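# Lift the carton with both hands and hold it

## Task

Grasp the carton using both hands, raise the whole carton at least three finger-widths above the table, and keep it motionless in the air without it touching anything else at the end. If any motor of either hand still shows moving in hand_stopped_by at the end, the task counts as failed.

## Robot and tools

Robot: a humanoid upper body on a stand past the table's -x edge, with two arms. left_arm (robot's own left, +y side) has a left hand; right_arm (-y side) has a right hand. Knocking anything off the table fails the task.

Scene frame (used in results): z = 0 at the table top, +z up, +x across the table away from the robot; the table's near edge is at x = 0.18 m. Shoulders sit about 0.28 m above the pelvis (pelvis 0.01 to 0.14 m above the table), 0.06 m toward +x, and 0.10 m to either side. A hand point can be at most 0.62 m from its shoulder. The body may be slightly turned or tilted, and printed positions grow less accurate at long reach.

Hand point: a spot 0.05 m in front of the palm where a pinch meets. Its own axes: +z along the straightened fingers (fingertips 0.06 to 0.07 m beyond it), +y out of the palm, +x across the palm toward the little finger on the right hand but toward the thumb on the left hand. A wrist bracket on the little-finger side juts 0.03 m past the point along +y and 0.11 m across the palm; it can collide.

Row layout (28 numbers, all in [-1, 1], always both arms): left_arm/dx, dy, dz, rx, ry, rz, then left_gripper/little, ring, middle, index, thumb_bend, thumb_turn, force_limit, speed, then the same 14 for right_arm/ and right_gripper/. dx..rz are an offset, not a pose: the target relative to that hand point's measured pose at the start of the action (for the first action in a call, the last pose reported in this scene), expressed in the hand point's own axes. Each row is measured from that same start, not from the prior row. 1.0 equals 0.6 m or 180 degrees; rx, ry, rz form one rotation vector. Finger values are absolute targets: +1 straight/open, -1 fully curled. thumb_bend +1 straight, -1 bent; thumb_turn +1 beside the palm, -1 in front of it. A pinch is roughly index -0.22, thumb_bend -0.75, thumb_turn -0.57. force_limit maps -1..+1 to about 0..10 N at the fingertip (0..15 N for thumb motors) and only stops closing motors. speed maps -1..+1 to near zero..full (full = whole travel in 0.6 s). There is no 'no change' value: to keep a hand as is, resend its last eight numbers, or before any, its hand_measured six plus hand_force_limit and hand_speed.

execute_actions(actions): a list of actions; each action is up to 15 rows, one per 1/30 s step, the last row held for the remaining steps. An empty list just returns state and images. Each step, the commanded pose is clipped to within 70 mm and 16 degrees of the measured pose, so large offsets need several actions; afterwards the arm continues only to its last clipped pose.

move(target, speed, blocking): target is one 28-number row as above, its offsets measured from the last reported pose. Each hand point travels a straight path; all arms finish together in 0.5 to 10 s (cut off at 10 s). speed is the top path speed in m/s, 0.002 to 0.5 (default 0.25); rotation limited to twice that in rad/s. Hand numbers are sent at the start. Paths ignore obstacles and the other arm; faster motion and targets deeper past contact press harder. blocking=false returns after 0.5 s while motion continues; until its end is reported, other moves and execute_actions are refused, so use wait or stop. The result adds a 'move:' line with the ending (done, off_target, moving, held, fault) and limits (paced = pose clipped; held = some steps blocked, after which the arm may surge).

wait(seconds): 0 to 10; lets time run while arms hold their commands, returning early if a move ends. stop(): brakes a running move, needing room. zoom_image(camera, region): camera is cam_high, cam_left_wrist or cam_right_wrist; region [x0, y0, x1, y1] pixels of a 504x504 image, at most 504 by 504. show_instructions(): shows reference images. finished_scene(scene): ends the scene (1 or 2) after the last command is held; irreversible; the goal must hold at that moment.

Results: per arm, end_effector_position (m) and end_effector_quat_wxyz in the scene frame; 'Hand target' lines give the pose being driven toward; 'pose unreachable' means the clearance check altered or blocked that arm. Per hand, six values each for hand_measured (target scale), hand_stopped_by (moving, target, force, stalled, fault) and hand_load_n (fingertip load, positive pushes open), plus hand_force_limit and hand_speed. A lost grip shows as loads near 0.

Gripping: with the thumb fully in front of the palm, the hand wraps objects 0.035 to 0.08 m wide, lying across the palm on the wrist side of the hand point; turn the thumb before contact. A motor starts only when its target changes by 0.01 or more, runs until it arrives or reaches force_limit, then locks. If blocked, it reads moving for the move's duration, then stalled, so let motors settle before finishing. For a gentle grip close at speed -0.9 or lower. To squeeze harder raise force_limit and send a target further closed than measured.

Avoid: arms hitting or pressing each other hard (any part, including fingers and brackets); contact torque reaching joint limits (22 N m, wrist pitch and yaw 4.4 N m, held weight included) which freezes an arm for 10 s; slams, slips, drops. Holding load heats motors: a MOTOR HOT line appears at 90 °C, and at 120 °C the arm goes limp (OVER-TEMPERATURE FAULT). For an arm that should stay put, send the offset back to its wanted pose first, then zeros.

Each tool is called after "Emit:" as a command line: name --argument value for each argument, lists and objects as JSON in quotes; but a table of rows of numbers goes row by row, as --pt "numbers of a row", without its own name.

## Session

Emit:
execute_actions --actions '[]'

Scene clock: 0.00 s.
left_arm: end_effector_position=(+0.0861, +0.1745, +0.4782) hand_measured=(+1.000, +1.000, +1.000, +1.000, +1.000, +1.000) hand_load_n=(+0.0, +0.0, +0.0, +0.0, +0.0, +0.0) hand_stopped_by=(target, target, target, target, target, target) hand_force_limit=0.00 hand_speed=-0.80 end_effector_quat_wxyz=(-0.001, -0.004, -0.107, +0.994) | right_arm: end_effector_position=(+0.1596, -0.0890, +0.4898) hand_measured=(+1.000, +1.000, +1.000, +1.000, +1.000, +1.000) hand_load_n=(+0.0, +0.0, +0.0, +0.0, +0.0, +0.0) hand_stopped_by=(target, target, target, target, target, target) hand_force_limit=0.00 hand_speed=-0.80 end_effector_quat_wxyz=(+0.988, -0.108, -0.007, +0.108)
Joint positions: left_arm=[-0.078  0.524  0.287 -0.614 -0.718 -1.053 -0.329] | right_arm=[-0.18  -0.406 -0.257 -0.552  0.469 -1.008  0.172]
Joint velocities: left_arm=[-0.005 -0.006  0.023  0.003  0.009  0.     0.   ] | right_arm=[ 0.002  0.003  0.    -0.002  0.002  0.     0.   ]
Motor temperatures (°C, as the motors report them): left_arm=[35 28 34 36 29 23 22] | right_arm=[35 40 27 33 27 21 27]
Hand target (left_arm): +0.086, +0.174, +0.478; -0.001, -0.004, -0.107, +0.994
Hand target (right_arm): +0.160, -0.089, +0.490; +0.988, -0.108, -0.007, +0.108

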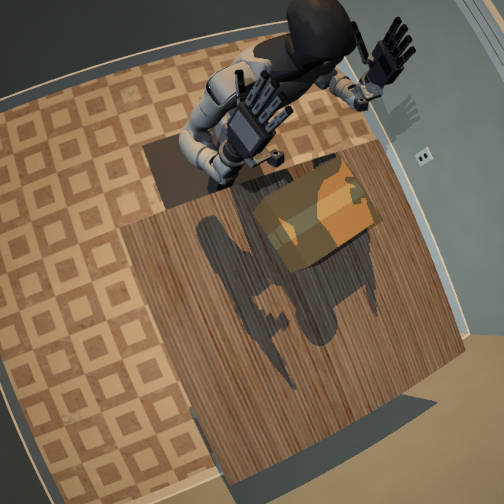

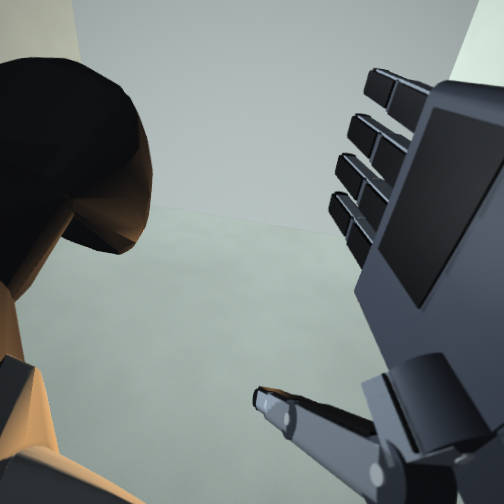

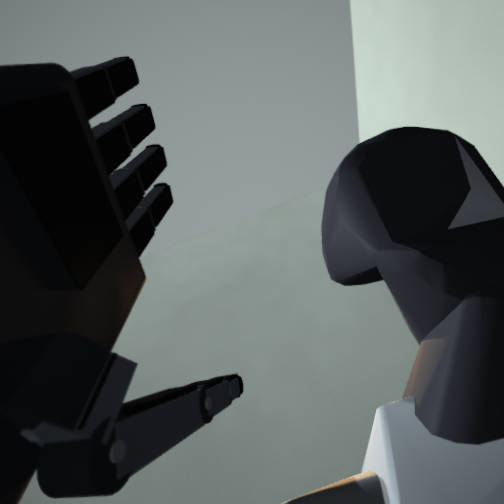

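Emit:
zoom_image --camera "cam_high" --region '[240, 140, 400, 300]'

Region (240, 140, 400, 300) of cam_high's 504x504 image, scaled by 3.150, with more detail than that image has.

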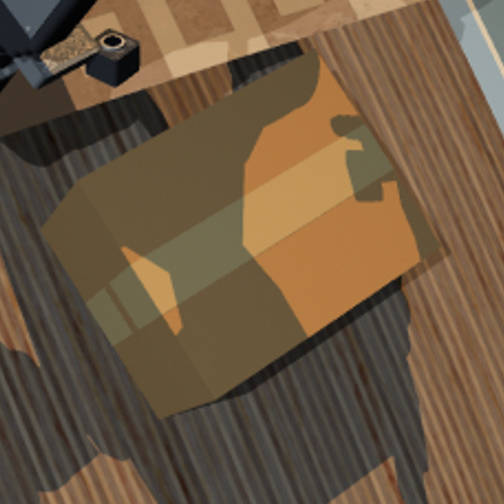

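Emit:
move --target '[-0.4234,0.097,-0.5252,0.0914,-0.6479,-0.0388,0.83,0.85,0.865,0.86,1,1,0,-0.7,0.3764,0.1054,-0.5361,0.0648,0.6404,0.0566,0.82,0.84,0.86,0.86,1,1,0,-0.7]' --speed 0.4

Scene clock: 4.90 s.
left_arm: end_effector_position=(+0.3405, +0.1812, +0.1567) hand_measured=(+0.830, +0.850, +0.866, +0.860, +1.000, +1.000) hand_load_n=(+0.0, +0.0, +0.0, +0.0, +0.0, +0.0) hand_stopped_by=(target, target, target, target, target, target) hand_force_limit=0.00 hand_speed=-0.70 end_effector_quat_wxyz=(-0.033, +0.849, +0.062, +0.524) | right_arm: end_effector_position=(+0.3801, -0.0548, +0.1550) hand_measured=(+0.820, +0.840, +0.860, +0.860, +1.000, +1.000) hand_load_n=(+0.0, +0.0, +0.0, +0.0, +0.0, +0.0) hand_stopped_by=(target, target, target, target, target, target) hand_force_limit=0.00 hand_speed=-0.70 end_effector_quat_wxyz=(+0.527, -0.066, +0.847, +0.026)
Joint positions: left_arm=[ 0.02   0.358  0.048 -0.715 -0.493  0.905  0.255] | right_arm=[ 0.06  -0.272 -0.033 -0.651  0.415  0.807 -0.224]
Joint velocities: left_arm=[ 0.    -0.014 -0.002 -0.008  0.002  0.008  0.   ] | right_arm=[-0.005  0.017  0.003  0.009  0.     0.003  0.   ]
Motor temperatures (°C, as the motors report them): left_arm=[35 28 34 36 29 23 22] | right_arm=[35 40 27 33 27 21 27]
Hand target (left_arm): +0.341, +0.181, +0.158; -0.032, +0.848, +0.063, +0.525
Hand target (right_arm): +0.381, -0.054, +0.156; +0.528, -0.064, +0.847, +0.027
Off the commanded pose (left_arm): 0.005 m, 1 deg.
Off the commanded pose (right_arm): 0.008 m, 2 deg.
move: off_target (left_arm, right_arm)

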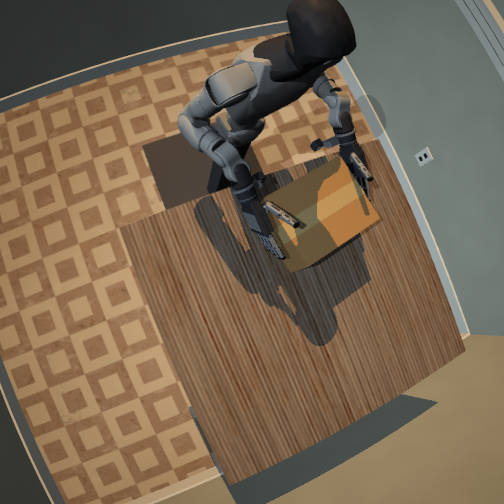

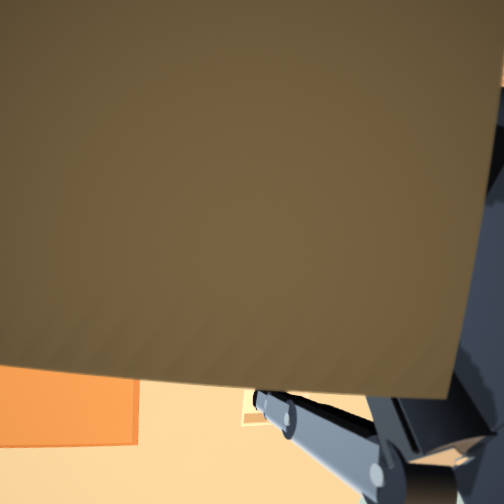

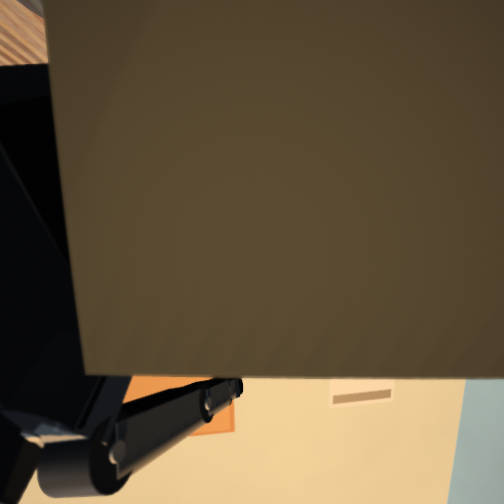

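Emit:
zoom_image --camera "cam_high" --region '[220, 110, 400, 290]'

Region (220, 110, 400, 290) of cam_high's 504x504 image, scaled by 2.800, with more detail than that image has.

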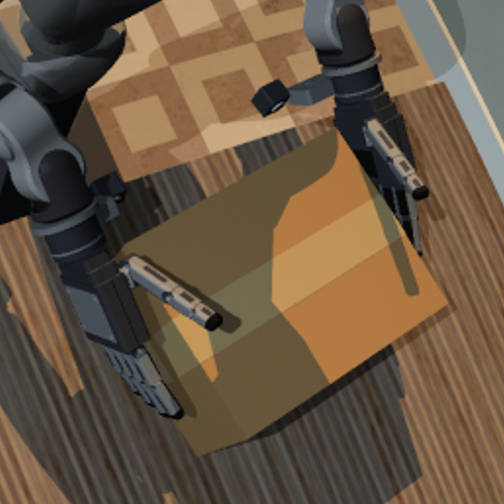

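Emit:
move --target '[0.0224,0.0223,0.0265,0,0,0,0.83,0.85,0.865,0.86,1,1,0,-0.7,-0.0235,0.041,0.0188,-0.007,-0.002,0.0056,0.82,0.84,0.86,0.86,1,1,0,-0.7]' --speed 0.1

Scene clock: 10.30 s.
left_arm: end_effector_position=(+0.3625, +0.1722, +0.1626) hand_measured=(+0.830, +0.850, +0.866, +0.860, +1.000, +1.000) hand_load_n=(+0.0, +0.0, +0.0, +0.0, +0.0, +0.0) hand_stopped_by=(target, target, target, target, target, target) hand_force_limit=0.00 hand_speed=-0.70 end_effector_quat_wxyz=(-0.032, +0.848, +0.064, +0.525) | right_arm: end_effector_position=(+0.3922, -0.0275, +0.1627) hand_measured=(+0.820, +0.840, +0.860, +0.860, +1.000, +1.000) hand_load_n=(+0.0, +0.0, +0.0, +0.0, +0.0, +0.0) hand_stopped_by=(target, target, target, target, target, target) hand_force_limit=0.00 hand_speed=-0.70 end_effector_quat_wxyz=(+0.529, -0.064, +0.845, +0.042)
Joint positions: left_arm=[-0.111  0.32   0.015 -0.664 -0.493  0.973  0.314] | right_arm=[-0.053 -0.216  0.022 -0.627  0.415  0.869 -0.29 ]
Joint velocities: left_arm=[-0.011 -0.012 -0.005  0.002  0.006  0.     0.002] | right_arm=[ 0.     0.002  0.002  0.    -0.002  0.    -0.004]
Motor temperatures (°C, as the motors report them): left_arm=[35 28 34 37 29 24 22] | right_arm=[35 40 27 34 27 21 27]
Hand target (left_arm): +0.363, +0.172, +0.161; -0.033, +0.849, +0.064, +0.524
Hand target (right_arm): +0.392, -0.028, +0.161; +0.527, -0.064, +0.846, +0.041
Off the commanded pose (left_arm): 0.002 m, 0 deg.
Off the commanded pose (right_arm): 0.001 m, 0 deg.
move: done

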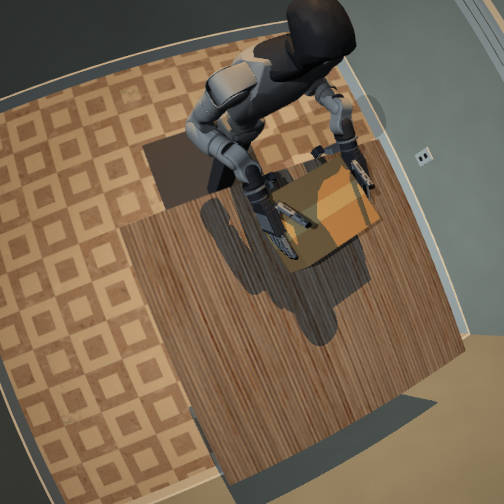

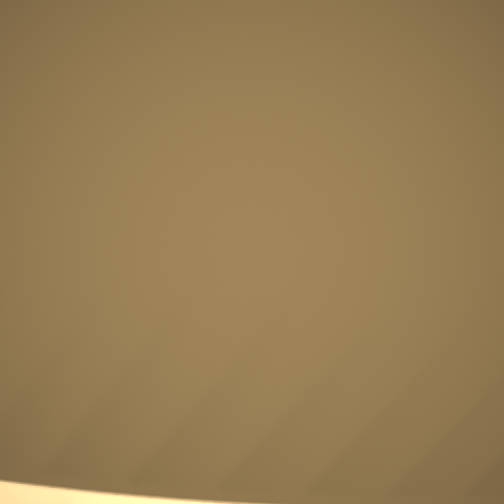

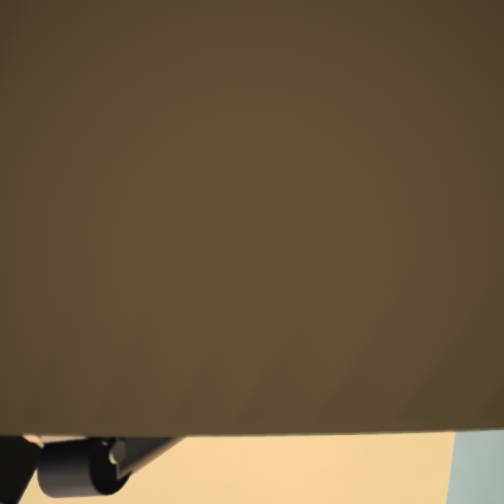

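Emit:
zoom_image --camera "cam_high" --region '[230, 120, 390, 280]'

Region (230, 120, 390, 280) of cam_high's 504x504 image, scaled by 3.150, with more detail than that image has.

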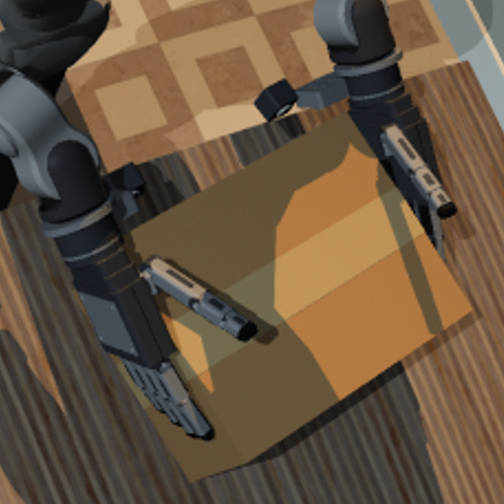

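Emit:
move --target '[-0.014,0.088,-0.034,-0.048,0,-0.005,0.83,0.85,0.865,0.86,1,1,0,-0.7,0.008,0.088,-0.022,-0.048,0,0.007,0.82,0.84,0.86,0.86,1,1,0,-0.7]' --speed 0.08

Scene clock: 11.73 s.
left_arm: end_effector_position=(+0.3531, +0.1675, +0.1605) hand_measured=(+0.830, +0.850, +0.866, +0.860, +1.000, +1.000) hand_load_n=(+1.5, +3.0, +4.0, +3.0, +0.0, +0.0) hand_stopped_by=(target, target, target, target, target, target) hand_force_limit=0.00 hand_speed=-0.70 end_effector_quat_wxyz=(-0.051, +0.845, +0.062, +0.529) | right_arm: end_effector_position=(+0.3875, -0.0218, +0.1607) hand_measured=(+0.820, +0.840, +0.860, +0.860, +1.000, +1.000) hand_load_n=(+0.0, +3.0, +2.5, +1.0, +0.0, +0.0) hand_stopped_by=(target, target, target, target, target, target) hand_force_limit=0.00 hand_speed=-0.70 end_effector_quat_wxyz=(+0.535, -0.068, +0.841, +0.035)
Joint positions: left_arm=[-0.05   0.316 -0.044 -0.711 -0.452  0.937  0.365] | right_arm=[-0.029 -0.21   0.077 -0.632  0.38   0.829 -0.319]
Joint velocities: left_arm=[ 0.014  0.005 -0.008 -0.005  0.005 -0.002  0.007] | right_arm=[ 0.005  0.003  0.008  0.     0.002 -0.002 -0.002]
Motor temperatures (°C, as the motors report them): left_arm=[35 28 34 37 29 24 23] | right_arm=[35 40 27 34 27 21 27]
Hand target (left_arm): +0.346, +0.119, +0.166; +0.036, +0.848, +0.031, +0.528
Hand target (right_arm): +0.369, +0.020, +0.166; +0.522, -0.094, +0.841, +0.111
Off the commanded pose (left_arm): 0.051 m, 11 deg.
Off the commanded pose (right_arm): 0.048 m, 9 deg.
move: off_target (left_arm, right_arm)

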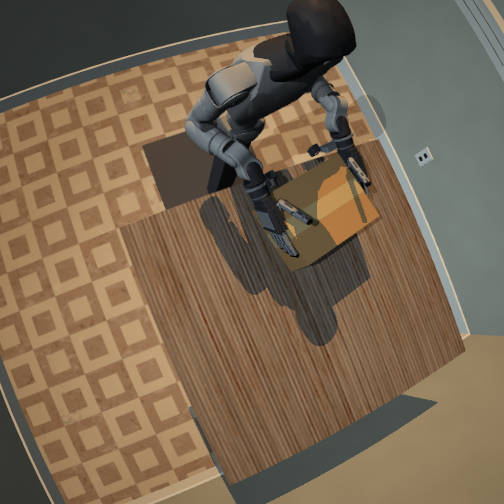

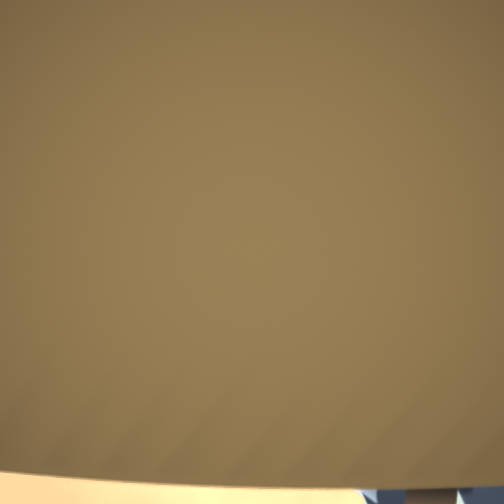

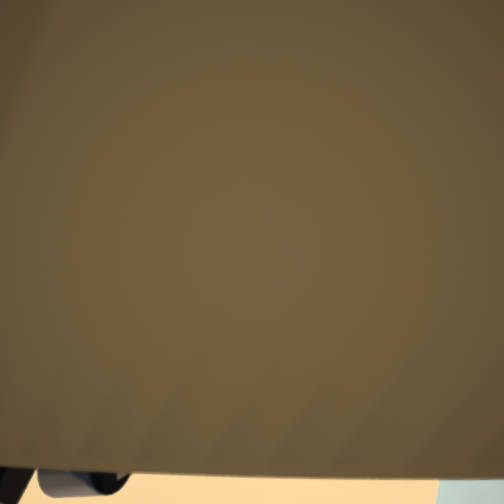

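Emit:
execute_actions --actions '[[ [-0.001,0.084,-0.0235,-0.060,-0.004,-0.012,0.83,0.85,0.865,0.86,1,1,0,-0.7,0.001,0.080,-0.019,-0.052,0.004,0.012,0.80,0.84,0.86,0.85,1,1,0,-0.7], [-0.001,0.086,-0.024,-0.0605,-0.004,-0.012,0.83,0.85,0.865,0.86,1,1,0,-0.7,0.001,0.082,-0.020,-0.053,0.004,0.012,0.80,0.84,0.86,0.85,1,1,0,-0.7], [-0.001,0.088,-0.0245,-0.061,-0.004,-0.012,0.83,0.85,0.865,0.86,1,1,0,-0.7,0.001,0.0845,-0.021,-0.0545,0.004,0.012,0.80,0.84,0.86,0.85,1,1,0,-0.7], [-0.0015,0.090,-0.025,-0.0615,-0.003,-0.012,0.83,0.85,0.865,0.86,1,1,0,-0.7,0.001,0.087,-0.0215,-0.056,0.003,0.012,0.80,0.84,0.86,0.85,1,1,0,-0.7], [-0.0015,0.092,-0.0255,-0.062,-0.003,-0.012,0.83,0.85,0.865,0.86,1,1,0,-0.7,0.0015,0.0895,-0.022,-0.0575,0.003,0.012,0.80,0.84,0.86,0.85,1,1,0,-0.7], [-0.002,0.094,-0.026,-0.0625,-0.003,-0.012,0.83,0.85,0.865,0.86,1,1,0,-0.7,0.0015,0.092,-0.023,-0.059,0.003,0.013,0.80,0.84,0.86,0.85,1,1,0,-0.7], [-0.002,0.096,-0.0265,-0.063,-0.002,-0.012,0.83,0.85,0.865,0.86,1,1,0,-0.7,0.0015,0.0945,-0.024,-0.060,0.002,0.013,0.80,0.84,0.86,0.85,1,1,0,-0.7], [-0.002,0.098,-0.027,-0.0635,-0.002,-0.012,0.83,0.85,0.865,0.86,1,1,0,-0.7,0.002,0.097,-0.0245,-0.0615,0.002,0.013,0.80,0.84,0.86,0.85,1,1,0,-0.7], [-0.0025,0.100,-0.0275,-0.064,-0.002,-0.012,0.83,0.85,0.865,0.86,1,1,0,-0.7,0.002,0.099,-0.025,-0.063,0.002,0.014,0.80,0.84,0.86,0.85,1,1,0,-0.7], [-0.003,0.102,-0.028,-0.0645,-0.002,-0.012,0.83,0.85,0.865,0.86,1,1,0,-0.7,0.002,0.101,-0.026,-0.064,0.002,0.014,0.80,0.84,0.86,0.85,1,1,0,-0.7] ]]'

Scene clock: 13.03 s.
left_arm: end_effector_position=(+0.3521, +0.1669, +0.1593) hand_measured=(+0.830, +0.850, +0.866, +0.860, +1.000, +1.000) hand_load_n=(+1.0, +3.0, +4.5, +5.0, +0.0, +0.0) hand_stopped_by=(target, target, target, target, target, target) hand_force_limit=0.00 hand_speed=-0.70 end_effector_quat_wxyz=(-0.061, +0.843, +0.063, +0.531) | right_arm: end_effector_position=(+0.3853, -0.0209, +0.1600) hand_measured=(+0.800, +0.840, +0.860, +0.852, +1.000, +1.000) hand_load_n=(+2.0, +1.5, +1.5, +3.5, +0.0, +0.0) hand_stopped_by=(target, target, target, target, target, target) hand_force_limit=0.00 hand_speed=-0.70 end_effector_quat_wxyz=(+0.538, -0.070, +0.840, +0.031)
Joint positions: left_arm=[-0.04   0.313 -0.07  -0.714 -0.432  0.921  0.389] | right_arm=[-0.015 -0.21   0.094 -0.634  0.364  0.81  -0.324]
Joint velocities: left_arm=[ 0.003 -0.006 -0.014 -0.005 -0.003 -0.007  0.018] | right_arm=[ 0.011  0.023  0.021  0.003  0.002 -0.004 -0.003]
Motor temperatures (°C, as the motors report them): left_arm=[35 28 34 37 29 24 24] | right_arm=[35 40 27 34 27 22 29]
Hand target (left_arm): +0.344, +0.108, +0.168; +0.044, +0.846, +0.025, +0.531
Hand target (right_arm): +0.361, +0.032, +0.168; +0.522, -0.104, +0.837, +0.130
Off the commanded pose (left_arm): 0.063 m, 13 deg.
Off the commanded pose (right_arm): 0.061 m, 12 deg.

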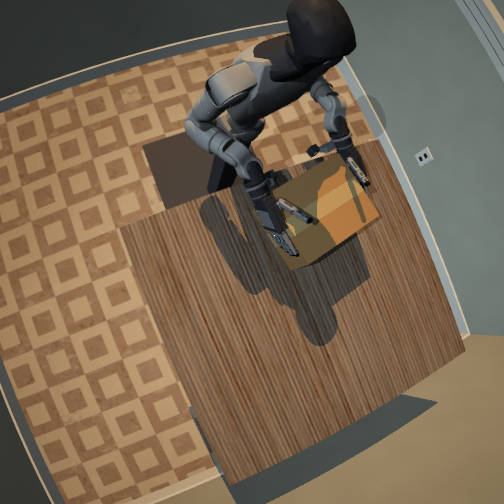

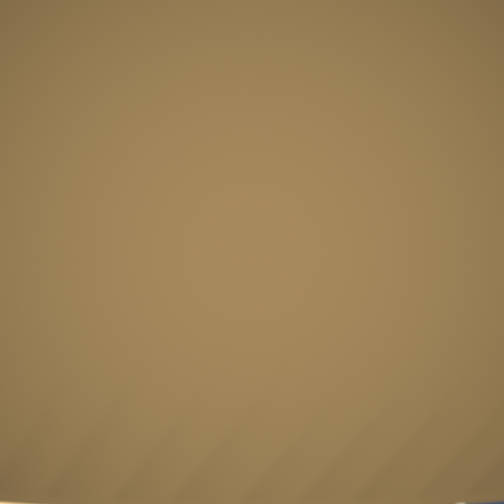

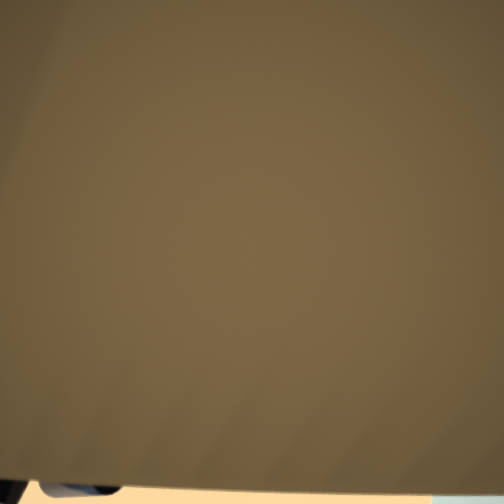

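Emit:
execute_actions --actions '[[ [0.001,0.101,-0.029,-0.070,-0.004,-0.015,0.83,0.86,0.875,0.875,1,1,0,-0.7,-0.002,0.099,-0.024,-0.0655,0.004,0.0165,0.80,0.83,0.85,0.85,1,1,0,-0.7], [0.002,0.101,-0.029,-0.070,-0.0035,-0.0155,0.83,0.86,0.875,0.875,1,1,0,-0.7,-0.003,0.099,-0.024,-0.0655,0.0035,0.017,0.80,0.83,0.85,0.85,1,1,0,-0.7], [0.003,0.101,-0.029,-0.070,-0.003,-0.016,0.83,0.86,0.875,0.875,1,1,0,-0.7,-0.004,0.0995,-0.024,-0.0655,0.003,0.017,0.80,0.83,0.85,0.85,1,1,0,-0.7], [0.005,0.1015,-0.029,-0.069,-0.0025,-0.0165,0.83,0.86,0.875,0.875,1,1,0,-0.7,-0.006,0.100,-0.024,-0.0655,0.0025,0.0175,0.80,0.83,0.85,0.85,1,1,0,-0.7], [0.007,0.1015,-0.029,-0.069,-0.002,-0.017,0.83,0.86,0.875,0.875,1,1,0,-0.7,-0.008,0.100,-0.024,-0.0655,0.002,0.018,0.80,0.83,0.85,0.85,1,1,0,-0.7], [0.009,0.102,-0.029,-0.069,-0.0015,-0.0175,0.83,0.86,0.875,0.875,1,1,0,-0.7,-0.010,0.1005,-0.024,-0.0655,0.0015,0.018,0.80,0.83,0.85,0.85,1,1,0,-0.7], [0.011,0.102,-0.029,-0.069,-0.001,-0.018,0.83,0.86,0.875,0.875,1,1,0,-0.7,-0.012,0.101,-0.024,-0.0655,0.001,0.0185,0.80,0.83,0.85,0.85,1,1,0,-0.7], [0.013,0.102,-0.029,-0.068,-0.0005,-0.0185,0.83,0.86,0.875,0.875,1,1,0,-0.7,-0.014,0.101,-0.024,-0.0655,0.0005,0.019,0.80,0.83,0.85,0.85,1,1,0,-0.7], [0.015,0.102,-0.029,-0.068,0,-0.019,0.83,0.86,0.875,0.875,1,1,0,-0.7,-0.016,0.101,-0.024,-0.0655,0,0.019,0.80,0.83,0.85,0.85,1,1,0,-0.7], [0.017,0.102,-0.029,-0.068,0.0005,-0.019,0.83,0.86,0.875,0.875,1,1,0,-0.7,-0.018,0.101,-0.024,-0.0655,-0.0005,0.019,0.80,0.83,0.85,0.85,1,1,0,-0.7], [0.019,0.102,-0.029,-0.068,0.001,-0.019,0.83,0.86,0.875,0.875,1,1,0,-0.7,-0.020,0.101,-0.024,-0.0655,-0.001,0.019,0.80,0.83,0.85,0.85,1,1,0,-0.7], [0.021,0.102,-0.029,-0.068,0.0015,-0.019,0.83,0.86,0.875,0.875,1,1,0,-0.7,-0.022,0.101,-0.024,-0.0655,-0.0015,0.019,0.80,0.83,0.85,0.85,1,1,0,-0.7], [0.0225,0.102,-0.029,-0.068,0.002,-0.019,0.83,0.86,0.875,0.875,1,1,0,-0.7,-0.024,0.101,-0.024,-0.0655,-0.002,0.019,0.80,0.83,0.85,0.85,1,1,0,-0.7], [0.0235,0.102,-0.029,-0.068,0.002,-0.019,0.83,0.86,0.875,0.875,1,1,0,-0.7,-0.025,0.101,-0.024,-0.0655,-0.002,0.019,0.80,0.83,0.85,0.85,1,1,0,-0.7], [0.024,0.102,-0.029,-0.068,0.002,-0.019,0.83,0.86,0.875,0.875,1,1,0,-0.7,-0.026,0.101,-0.024,-0.0655,-0.002,0.019,0.80,0.83,0.85,0.85,1,1,0,-0.7] ]]'

Emit:
wait --seconds 0.5

Scene clock: 14.40 s.
left_arm: end_effector_position=(+0.3517, +0.1668, +0.1592) hand_measured=(+0.830, +0.860, +0.876, +0.876, +1.000, +1.000) hand_load_n=(+3.0, +0.5, +1.0, +0.0, +0.0, +0.0) hand_stopped_by=(target, target, target, target, target, target) hand_force_limit=0.00 hand_speed=-0.70 end_effector_quat_wxyz=(-0.062, +0.847, +0.067, +0.524) | right_arm: end_effector_position=(+0.3855, -0.0206, +0.1601) hand_measured=(+0.800, +0.832, +0.852, +0.850, +1.000, +1.000) hand_load_n=(+0.5, +2.0, +2.5, +1.5, +0.0, +0.0) hand_stopped_by=(target, target, target, target, target, target) hand_force_limit=0.00 hand_speed=-0.70 end_effector_quat_wxyz=(+0.532, -0.070, +0.843, +0.028)
Joint positions: left_arm=[-0.052  0.295 -0.06  -0.733 -0.437  0.97   0.404] | right_arm=[-0.029 -0.202  0.086 -0.651  0.367  0.857 -0.333]
Joint velocities: left_arm=[-0.043 -0.037  0.06  -0.048 -0.021  0.16   0.003] | right_arm=[-0.055  0.029 -0.028 -0.055  0.021  0.172 -0.002]
Motor temperatures (°C, as the motors report them): left_arm=[35 28 34 37 29 24 26] | right_arm=[35 40 28 34 27 22 32]
Hand target (left_arm): +0.349, +0.108, +0.180; +0.044, +0.840, +0.030, +0.540
Hand target (right_arm): +0.366, +0.034, +0.181; +0.530, -0.103, +0.831, +0.133
Off the commanded pose (left_arm): 0.065 m, 13 deg.
Off the commanded pose (right_arm): 0.064 m, 13 deg.

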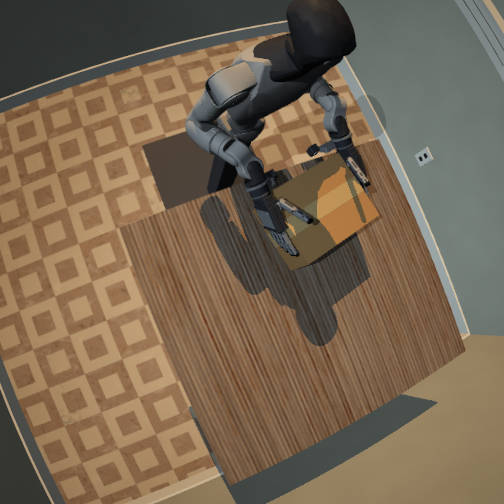

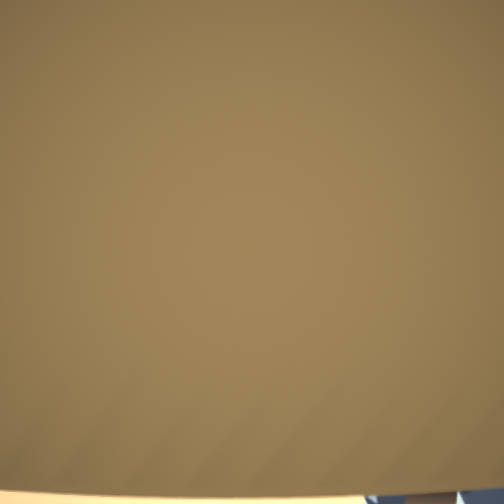

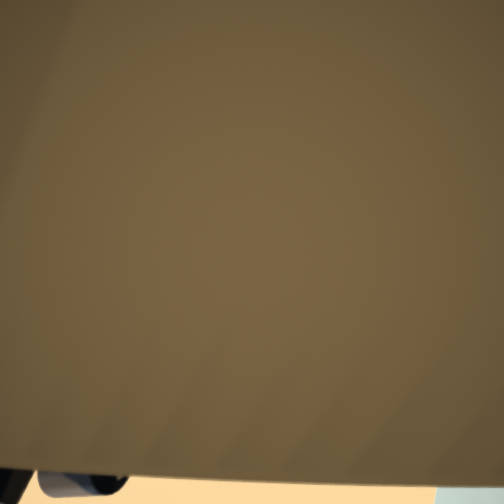

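Scene clock: 14.90 s.
left_arm: end_effector_position=(+0.3518, +0.1668, +0.1593) hand_measured=(+0.830, +0.860, +0.876, +0.876, +1.000, +1.000) hand_load_n=(+3.0, +0.5, +1.0, +0.0, +0.0, +0.0) hand_stopped_by=(target, target, target, target, target, target) hand_force_limit=0.00 hand_speed=-0.70 end_effector_quat_wxyz=(-0.062, +0.847, +0.067, +0.523) | right_arm: end_effector_position=(+0.3856, -0.0205, +0.1602) hand_measured=(+0.800, +0.832, +0.852, +0.850, +1.000, +1.000) hand_load_n=(+0.5, +2.0, +2.5, +1.5, +0.0, +0.0) hand_stopped_by=(target, target, target, target, target, target) hand_force_limit=0.00 hand_speed=-0.70 end_effector_quat_wxyz=(+0.531, -0.071, +0.844, +0.028)
Joint positions: left_arm=[-0.055  0.292 -0.057 -0.735 -0.438  0.98   0.404] | right_arm=[-0.032 -0.2    0.083 -0.654  0.368  0.868 -0.333]
Joint velocities: left_arm=[0.009 0.009 0.    0.002 0.003 0.    0.   ] | right_arm=[ 0.011  0.012  0.005 -0.006  0.     0.     0.   ]
Motor temperatures (°C, as the motors report them): left_arm=[35 28 35 37 29 24 26] | right_arm=[35 40 28 35 27 22 32]
Hand target (left_arm): +0.349, +0.108, +0.180; +0.044, +0.840, +0.030, +0.540
Hand target (right_arm): +0.366, +0.034, +0.181; +0.530, -0.103, +0.831, +0.133
Off the commanded pose (left_arm): 0.065 m, 13 deg.
Off the commanded pose (right_arm): 0.064 m, 13 deg.
wait: 0.50 s; at rest by 0.17 s

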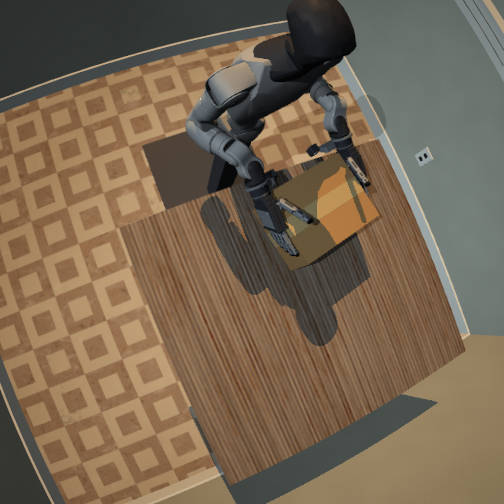

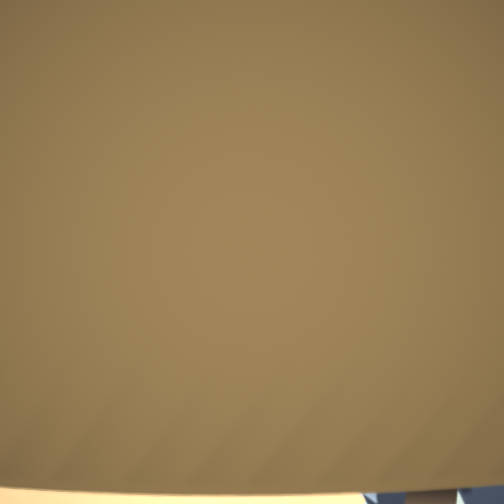

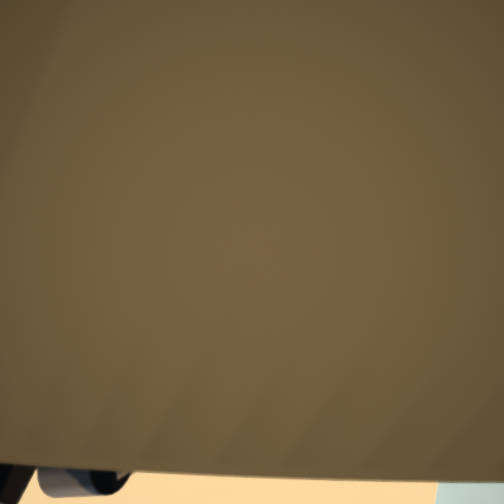

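Emit:
execute_actions --actions '[[ [0.025,0.102,-0.0285,-0.0695,0.008,-0.018,0.83,0.85,0.865,0.862,1,1,0,-0.7,-0.0265,0.1005,-0.024,-0.067,-0.008,0.020,0.79,0.83,0.85,0.85,1,1,0,-0.7], [0.0255,0.102,-0.0285,-0.070,0.009,-0.018,0.83,0.85,0.865,0.862,1,1,0,-0.7,-0.027,0.1005,-0.024,-0.068,-0.009,0.020,0.79,0.83,0.85,0.85,1,1,0,-0.7], [0.0265,0.102,-0.028,-0.071,0.010,-0.018,0.83,0.85,0.865,0.862,1,1,0,-0.7,-0.028,0.1005,-0.024,-0.069,-0.010,0.020,0.79,0.83,0.85,0.85,1,1,0,-0.7], [0.028,0.102,-0.028,-0.072,0.011,-0.018,0.83,0.85,0.865,0.862,1,1,0,-0.7,-0.029,0.1005,-0.024,-0.070,-0.011,0.020,0.79,0.83,0.85,0.85,1,1,0,-0.7], [0.0295,0.102,-0.028,-0.073,0.012,-0.018,0.83,0.85,0.865,0.862,1,1,0,-0.7,-0.0305,0.1005,-0.024,-0.071,-0.012,0.020,0.79,0.83,0.85,0.85,1,1,0,-0.7], [0.031,0.102,-0.0275,-0.074,0.013,-0.018,0.83,0.85,0.865,0.862,1,1,0,-0.7,-0.032,0.101,-0.024,-0.072,-0.013,0.020,0.79,0.83,0.85,0.85,1,1,0,-0.7], [0.033,0.102,-0.0275,-0.075,0.014,-0.018,0.83,0.85,0.865,0.862,1,1,0,-0.7,-0.034,0.101,-0.024,-0.073,-0.014,0.020,0.79,0.83,0.85,0.85,1,1,0,-0.7], [0.035,0.102,-0.027,-0.075,0.015,-0.018,0.83,0.85,0.865,0.862,1,1,0,-0.7,-0.036,0.101,-0.024,-0.073,-0.015,0.020,0.79,0.83,0.85,0.85,1,1,0,-0.7], [0.037,0.102,-0.027,-0.075,0.016,-0.018,0.83,0.85,0.865,0.862,1,1,0,-0.7,-0.038,0.101,-0.024,-0.073,-0.016,0.020,0.79,0.83,0.85,0.85,1,1,0,-0.7], [0.039,0.102,-0.0265,-0.075,0.017,-0.018,0.83,0.85,0.865,0.862,1,1,0,-0.7,-0.040,0.101,-0.024,-0.073,-0.017,0.020,0.79,0.83,0.85,0.85,1,1,0,-0.7], [0.041,0.102,-0.0265,-0.075,0.018,-0.018,0.83,0.85,0.865,0.862,1,1,0,-0.7,-0.042,0.101,-0.024,-0.073,-0.018,0.020,0.79,0.83,0.85,0.85,1,1,0,-0.7], [0.043,0.102,-0.026,-0.075,0.019,-0.018,0.83,0.85,0.865,0.862,1,1,0,-0.7,-0.044,0.101,-0.024,-0.073,-0.019,0.020,0.79,0.83,0.85,0.85,1,1,0,-0.7], [0.0445,0.102,-0.026,-0.075,0.020,-0.018,0.83,0.85,0.865,0.862,1,1,0,-0.7,-0.0455,0.101,-0.024,-0.073,-0.020,0.020,0.79,0.83,0.85,0.85,1,1,0,-0.7], [0.0455,0.102,-0.026,-0.075,0.021,-0.018,0.83,0.85,0.865,0.862,1,1,0,-0.7,-0.0465,0.101,-0.024,-0.073,-0.021,0.020,0.79,0.83,0.85,0.85,1,1,0,-0.7], [0.046,0.102,-0.026,-0.075,0.021,-0.018,0.83,0.85,0.865,0.862,1,1,0,-0.7,-0.047,0.101,-0.024,-0.073,-0.021,0.020,0.79,0.83,0.85,0.85,1,1,0,-0.7] ]]'

Emit:
wait --seconds 0.5

Scene clock: 16.20 s.
left_arm: end_effector_position=(+0.3550, +0.1688, +0.1597) hand_measured=(+0.830, +0.852, +0.868, +0.864, +1.000, +1.000) hand_load_n=(+3.0, +3.5, +4.0, +3.5, +0.0, +0.0) hand_stopped_by=(target, target, target, target, target, target) hand_force_limit=0.00 hand_speed=-0.70 end_effector_quat_wxyz=(-0.060, +0.847, +0.067, +0.524) | right_arm: end_effector_position=(+0.3880, -0.0197, +0.1608) hand_measured=(+0.792, +0.832, +0.852, +0.850, +1.000, +1.000) hand_load_n=(+3.5, +3.5, +4.0, +2.5, +0.0, +0.0) hand_stopped_by=(target, target, target, target, target, target) hand_force_limit=0.00 hand_speed=-0.70 end_effector_quat_wxyz=(+0.531, -0.073, +0.843, +0.035)
Joint positions: left_arm=[-0.07   0.294 -0.044 -0.718 -0.438  0.979  0.387] | right_arm=[-0.045 -0.2    0.068 -0.639  0.369  0.866 -0.304]
Joint velocities: left_arm=[-0.037  0.     0.011  0.034  0.002 -0.005 -0.018] | right_arm=[-0.018 -0.005 -0.003  0.021 -0.011  0.     0.02 ]
Motor temperatures (°C, as the motors report them): left_arm=[35 29 35 38 30 24 28] | right_arm=[36 40 28 35 28 22 35]
Hand target (left_arm): +0.355, +0.110, +0.191; +0.049, +0.829, +0.027, +0.556
Hand target (right_arm): +0.371, +0.035, +0.192; +0.545, -0.105, +0.819, +0.143
Off the commanded pose (left_arm): 0.070 m, 14 deg; position clipped at the last step of the last action.
Off the commanded pose (right_arm): 0.068 m, 13 deg.

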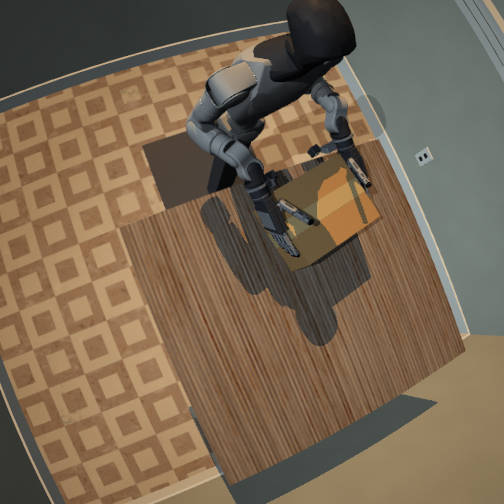

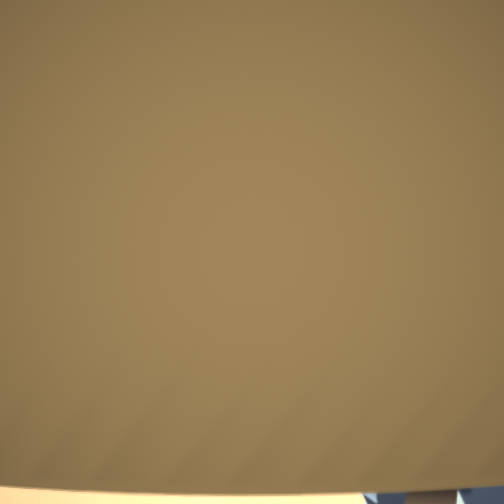

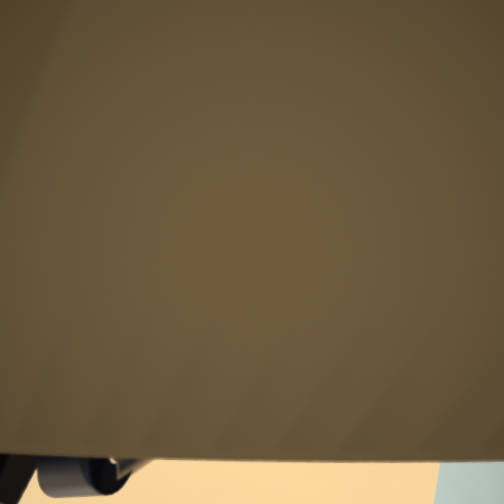

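Scene clock: 16.70 s.
left_arm: end_effector_position=(+0.3625, +0.1708, +0.1814) hand_measured=(+0.830, +0.852, +0.868, +0.862, +1.000, +1.000) hand_load_n=(+4.0, +6.0, +4.0, +1.5, +0.0, +0.0) hand_stopped_by=(target, target, target, target, target, target) hand_force_limit=0.00 hand_speed=-0.70 end_effector_quat_wxyz=(-0.057, +0.827, +0.073, +0.554) | right_arm: end_effector_position=(+0.3942, -0.0185, +0.1782) hand_measured=(+0.792, +0.832, +0.852, +0.850, +1.000, +1.000) hand_load_n=(+6.0, +5.0, +3.5, +1.0, +0.0, +0.0) hand_stopped_by=(target, target, target, target, target, target) hand_force_limit=0.00 hand_speed=-0.70 end_effector_quat_wxyz=(+0.554, -0.067, +0.829, +0.041)
Joint positions: left_arm=[-0.094  0.29  -0.031 -0.732 -0.439  0.946  0.384] | right_arm=[-0.064 -0.196  0.058 -0.651  0.368  0.841 -0.303]
Joint velocities: left_arm=[-0.005 -0.006 -0.011  0.011  0.005  0.     0.   ] | right_arm=[ 0.002  0.003 -0.003 -0.002  0.012  0.     0.   ]
Motor temperatures (°C, as the motors report them): left_arm=[36 29 35 38 30 25 29] | right_arm=[36 40 28 35 28 22 36]
Hand target (left_arm): +0.355, +0.110, +0.191; +0.049, +0.829, +0.027, +0.556
Hand target (right_arm): +0.371, +0.035, +0.192; +0.545, -0.105, +0.819, +0.143
Off the commanded pose (left_arm): 0.066 m, 13 deg; position clipped at the last step of the last action.
Off the commanded pose (right_arm): 0.063 m, 13 deg.
wait: 0.50 s; at rest by 0.37 s

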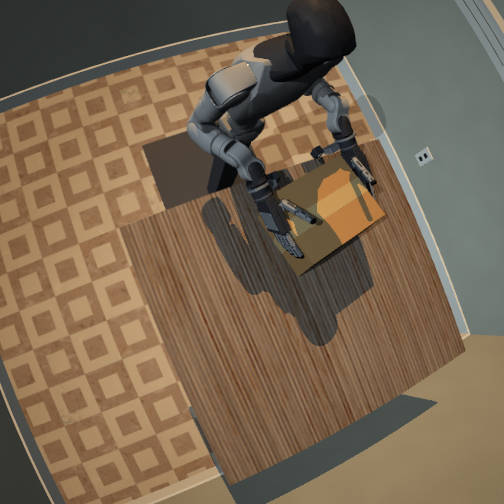

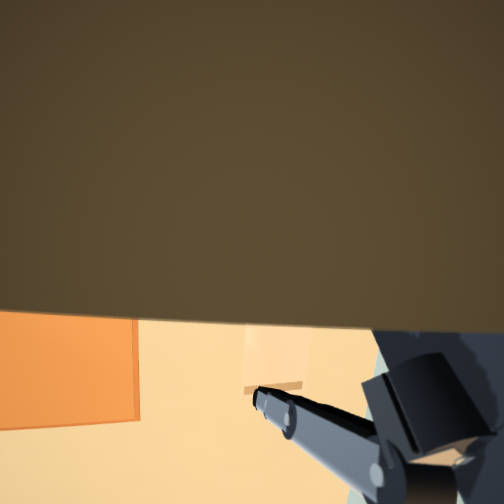

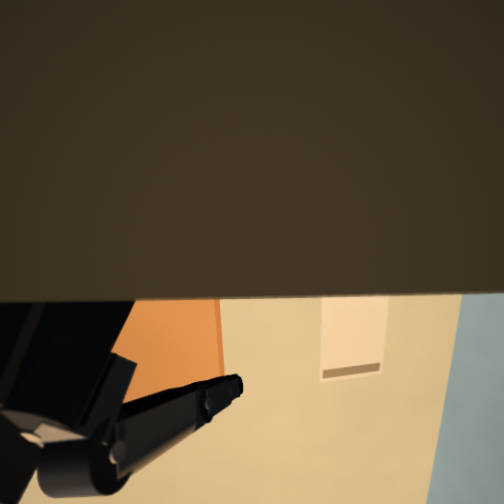

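Emit:
execute_actions --actions '[[ [0.004,0.1065,-0.0256,-0.0727,-0.003,-0.0135,0.83,0.85,0.865,0.862,1,1,0,-0.7,-0.0133,0.1015,-0.022,-0.0673,-0.0024,0.016,0.79,0.83,0.85,0.85,1,1,0,-0.7], [0.004,0.1065,-0.0256,-0.072,-0.003,-0.0135,0.83,0.85,0.865,0.862,1,1,0,-0.7,-0.0133,0.102,-0.022,-0.0666,-0.0024,0.016,0.79,0.83,0.85,0.85,1,1,0,-0.7], [0.004,0.1065,-0.0256,-0.071,-0.003,-0.013,0.83,0.85,0.865,0.862,1,1,0,-0.7,-0.0133,0.1025,-0.022,-0.066,-0.0024,0.0155,0.79,0.83,0.85,0.85,1,1,0,-0.7], [0.004,0.1065,-0.0256,-0.070,-0.003,-0.013,0.83,0.85,0.865,0.862,1,1,0,-0.7,-0.0133,0.103,-0.022,-0.0655,-0.0024,0.0155,0.79,0.83,0.85,0.85,1,1,0,-0.7], [0.004,0.1065,-0.0256,-0.069,-0.003,-0.0125,0.83,0.85,0.865,0.862,1,1,0,-0.7,-0.0133,0.1035,-0.022,-0.065,-0.0024,0.015,0.79,0.83,0.85,0.85,1,1,0,-0.7], [0.004,0.1065,-0.0256,-0.0685,-0.003,-0.0125,0.83,0.85,0.865,0.862,1,1,0,-0.7,-0.0133,0.104,-0.022,-0.0645,-0.0024,0.015,0.79,0.83,0.85,0.85,1,1,0,-0.7], [0.004,0.1065,-0.0256,-0.068,-0.003,-0.012,0.83,0.85,0.865,0.862,1,1,0,-0.7,-0.0133,0.104,-0.022,-0.064,-0.0024,0.0145,0.79,0.83,0.85,0.85,1,1,0,-0.7] ]]'

Scene clock: 18.73 s.
left_arm: end_effector_position=(+0.3626, +0.1700, +0.1806) hand_measured=(+0.830, +0.852, +0.868, +0.862, +1.000, +1.000) hand_load_n=(+2.5, +4.5, +2.5, +0.5, +0.0, +0.0) hand_stopped_by=(target, target, target, target, target, target) hand_force_limit=0.00 hand_speed=-0.70 end_effector_quat_wxyz=(-0.062, +0.828, +0.076, +0.552) | right_arm: end_effector_position=(+0.3948, -0.0180, +0.1769) hand_measured=(+0.792, +0.832, +0.852, +0.850, +1.000, +1.000) hand_load_n=(+6.0, +4.5, +3.5, +2.0, +0.0, +0.0) hand_stopped_by=(target, target, target, target, target, target) hand_force_limit=0.00 hand_speed=-0.70 end_effector_quat_wxyz=(+0.554, -0.065, +0.830, +0.034)
Joint positions: left_arm=[-0.098  0.284 -0.043 -0.737 -0.438  0.956  0.41 ] | right_arm=[-0.069 -0.19   0.071 -0.651  0.361  0.847 -0.326]
Joint velocities: left_arm=[ 0.011  0.    -0.005  0.009 -0.005  0.     0.002] | right_arm=[ 0.003  0.003 -0.005  0.    -0.005  0.001 -0.002]
Motor temperatures (°C, as the motors report them): left_arm=[36 29 35 38 30 26 32] | right_arm=[37 40 29 36 28 23 40]
Hand target (left_arm): +0.356, +0.109, +0.191; +0.042, +0.830, +0.030, +0.556
Hand target (right_arm): +0.372, +0.037, +0.192; +0.547, -0.105, +0.820, +0.136
Off the commanded pose (left_arm): 0.065 m, 13 deg.
Off the commanded pose (right_arm): 0.064 m, 13 deg.

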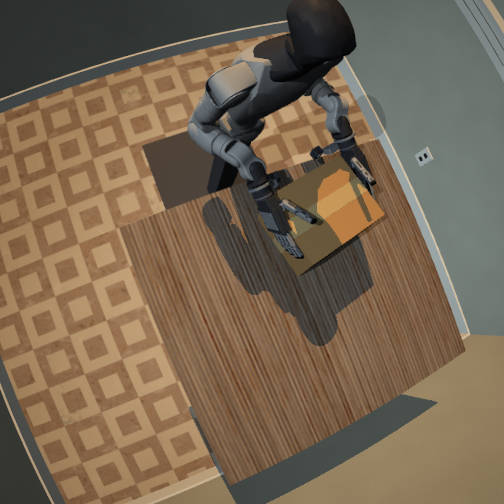

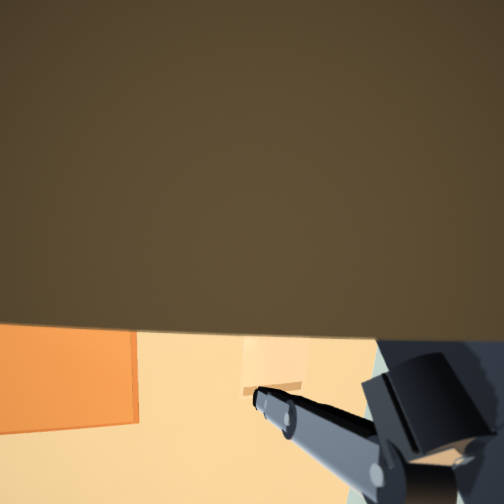

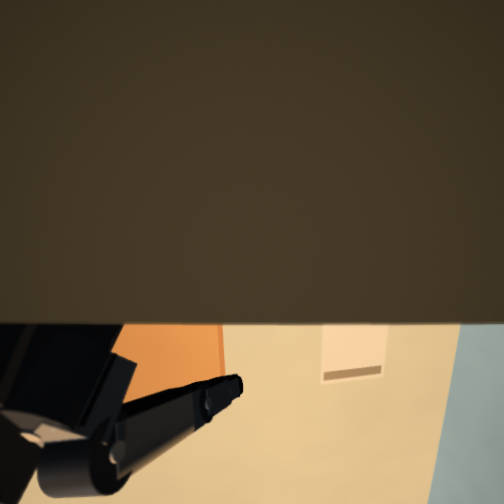

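Emit:
execute_actions --actions '[[ [0.0056,0.105,-0.0273,-0.0718,-0.0017,-0.0123,0.83,0.85,0.865,0.862,1,1,0,-0.7,-0.015,0.103,-0.0254,-0.068,-0.003,0.016,0.81,0.845,0.863,0.86,1,1,0,-0.85], [0.0056,0.105,-0.0273,-0.0718,-0.0017,-0.0123,0.83,0.85,0.865,0.862,1,1,0,-0.7,-0.015,0.1035,-0.0254,-0.0675,-0.003,0.016,0.81,0.845,0.863,0.86,1,1,0,-0.85], [0.0056,0.105,-0.0273,-0.0718,-0.0017,-0.0123,0.83,0.85,0.865,0.862,1,1,0,-0.7,-0.015,0.104,-0.0254,-0.067,-0.003,0.016,0.81,0.845,0.863,0.86,1,1,0,-0.85], [0.0056,0.105,-0.0273,-0.0718,-0.0017,-0.0123,0.83,0.85,0.865,0.862,1,1,0,-0.7,-0.015,0.1045,-0.0254,-0.0665,-0.003,0.016,0.81,0.845,0.863,0.86,1,1,0,-0.85] ]]'

Scene clock: 19.70 s.
left_arm: end_effector_position=(+0.3625, +0.1706, +0.1800) hand_measured=(+0.830, +0.852, +0.868, +0.862, +1.000, +1.000) hand_load_n=(+1.0, +2.5, +1.0, +0.0, +0.0, +0.0) hand_stopped_by=(target, target, target, target, target, target) hand_force_limit=0.00 hand_speed=-0.70 end_effector_quat_wxyz=(-0.063, +0.829, +0.076, +0.551) | right_arm: end_effector_position=(+0.3946, -0.0173, +0.1770) hand_measured=(+0.810, +0.846, +0.864, +0.860, +1.000, +1.000) hand_load_n=(+1.5, +0.5, +0.5, +0.0, +0.0, +0.0) hand_stopped_by=(target, target, target, target, target, target) hand_force_limit=0.00 hand_speed=-0.85 end_effector_quat_wxyz=(+0.553, -0.064, +0.830, +0.034)
Joint positions: left_arm=[-0.098  0.285 -0.042 -0.737 -0.438  0.959  0.412] | right_arm=[-0.069 -0.187  0.073 -0.654  0.361  0.852 -0.33 ]
Joint velocities: left_arm=[-0.002  0.005 -0.008  0.005  0.     0.     0.   ] | right_arm=[ 0.     0.     0.     0.003 -0.005  0.     0.   ]
Motor temperatures (°C, as the motors report them): left_arm=[36 29 36 39 30 26 33] | right_arm=[37 40 29 36 28 24 41]
Hand target (left_arm): +0.356, +0.109, +0.192; +0.042, +0.830, +0.030, +0.556
Hand target (right_arm): +0.372, +0.038, +0.192; +0.546, -0.103, +0.820, +0.134
Off the commanded pose (left_arm): 0.066 m, 13 deg.
Off the commanded pose (right_arm): 0.064 m, 12 deg.

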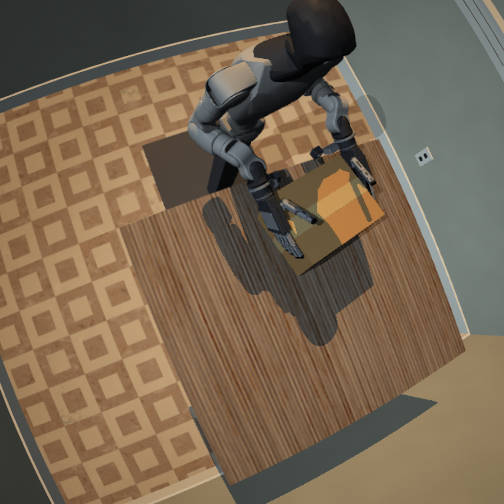

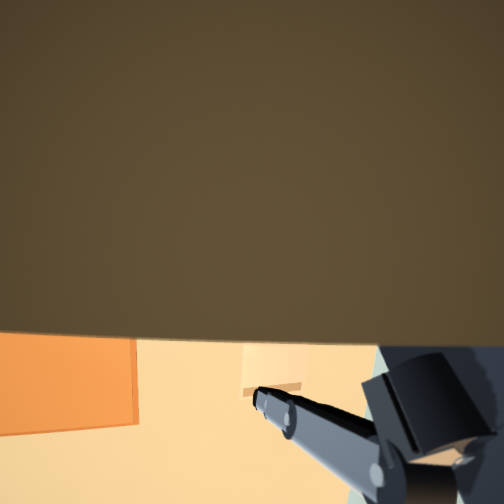

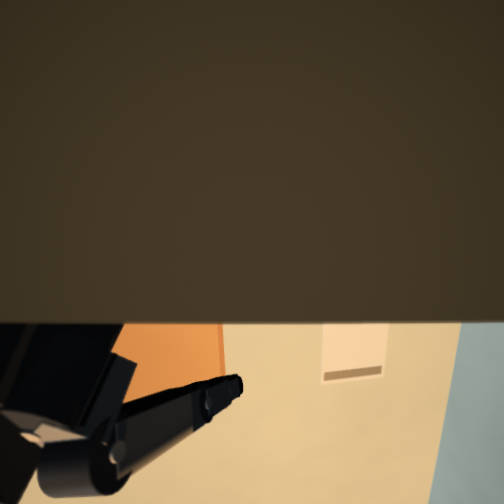

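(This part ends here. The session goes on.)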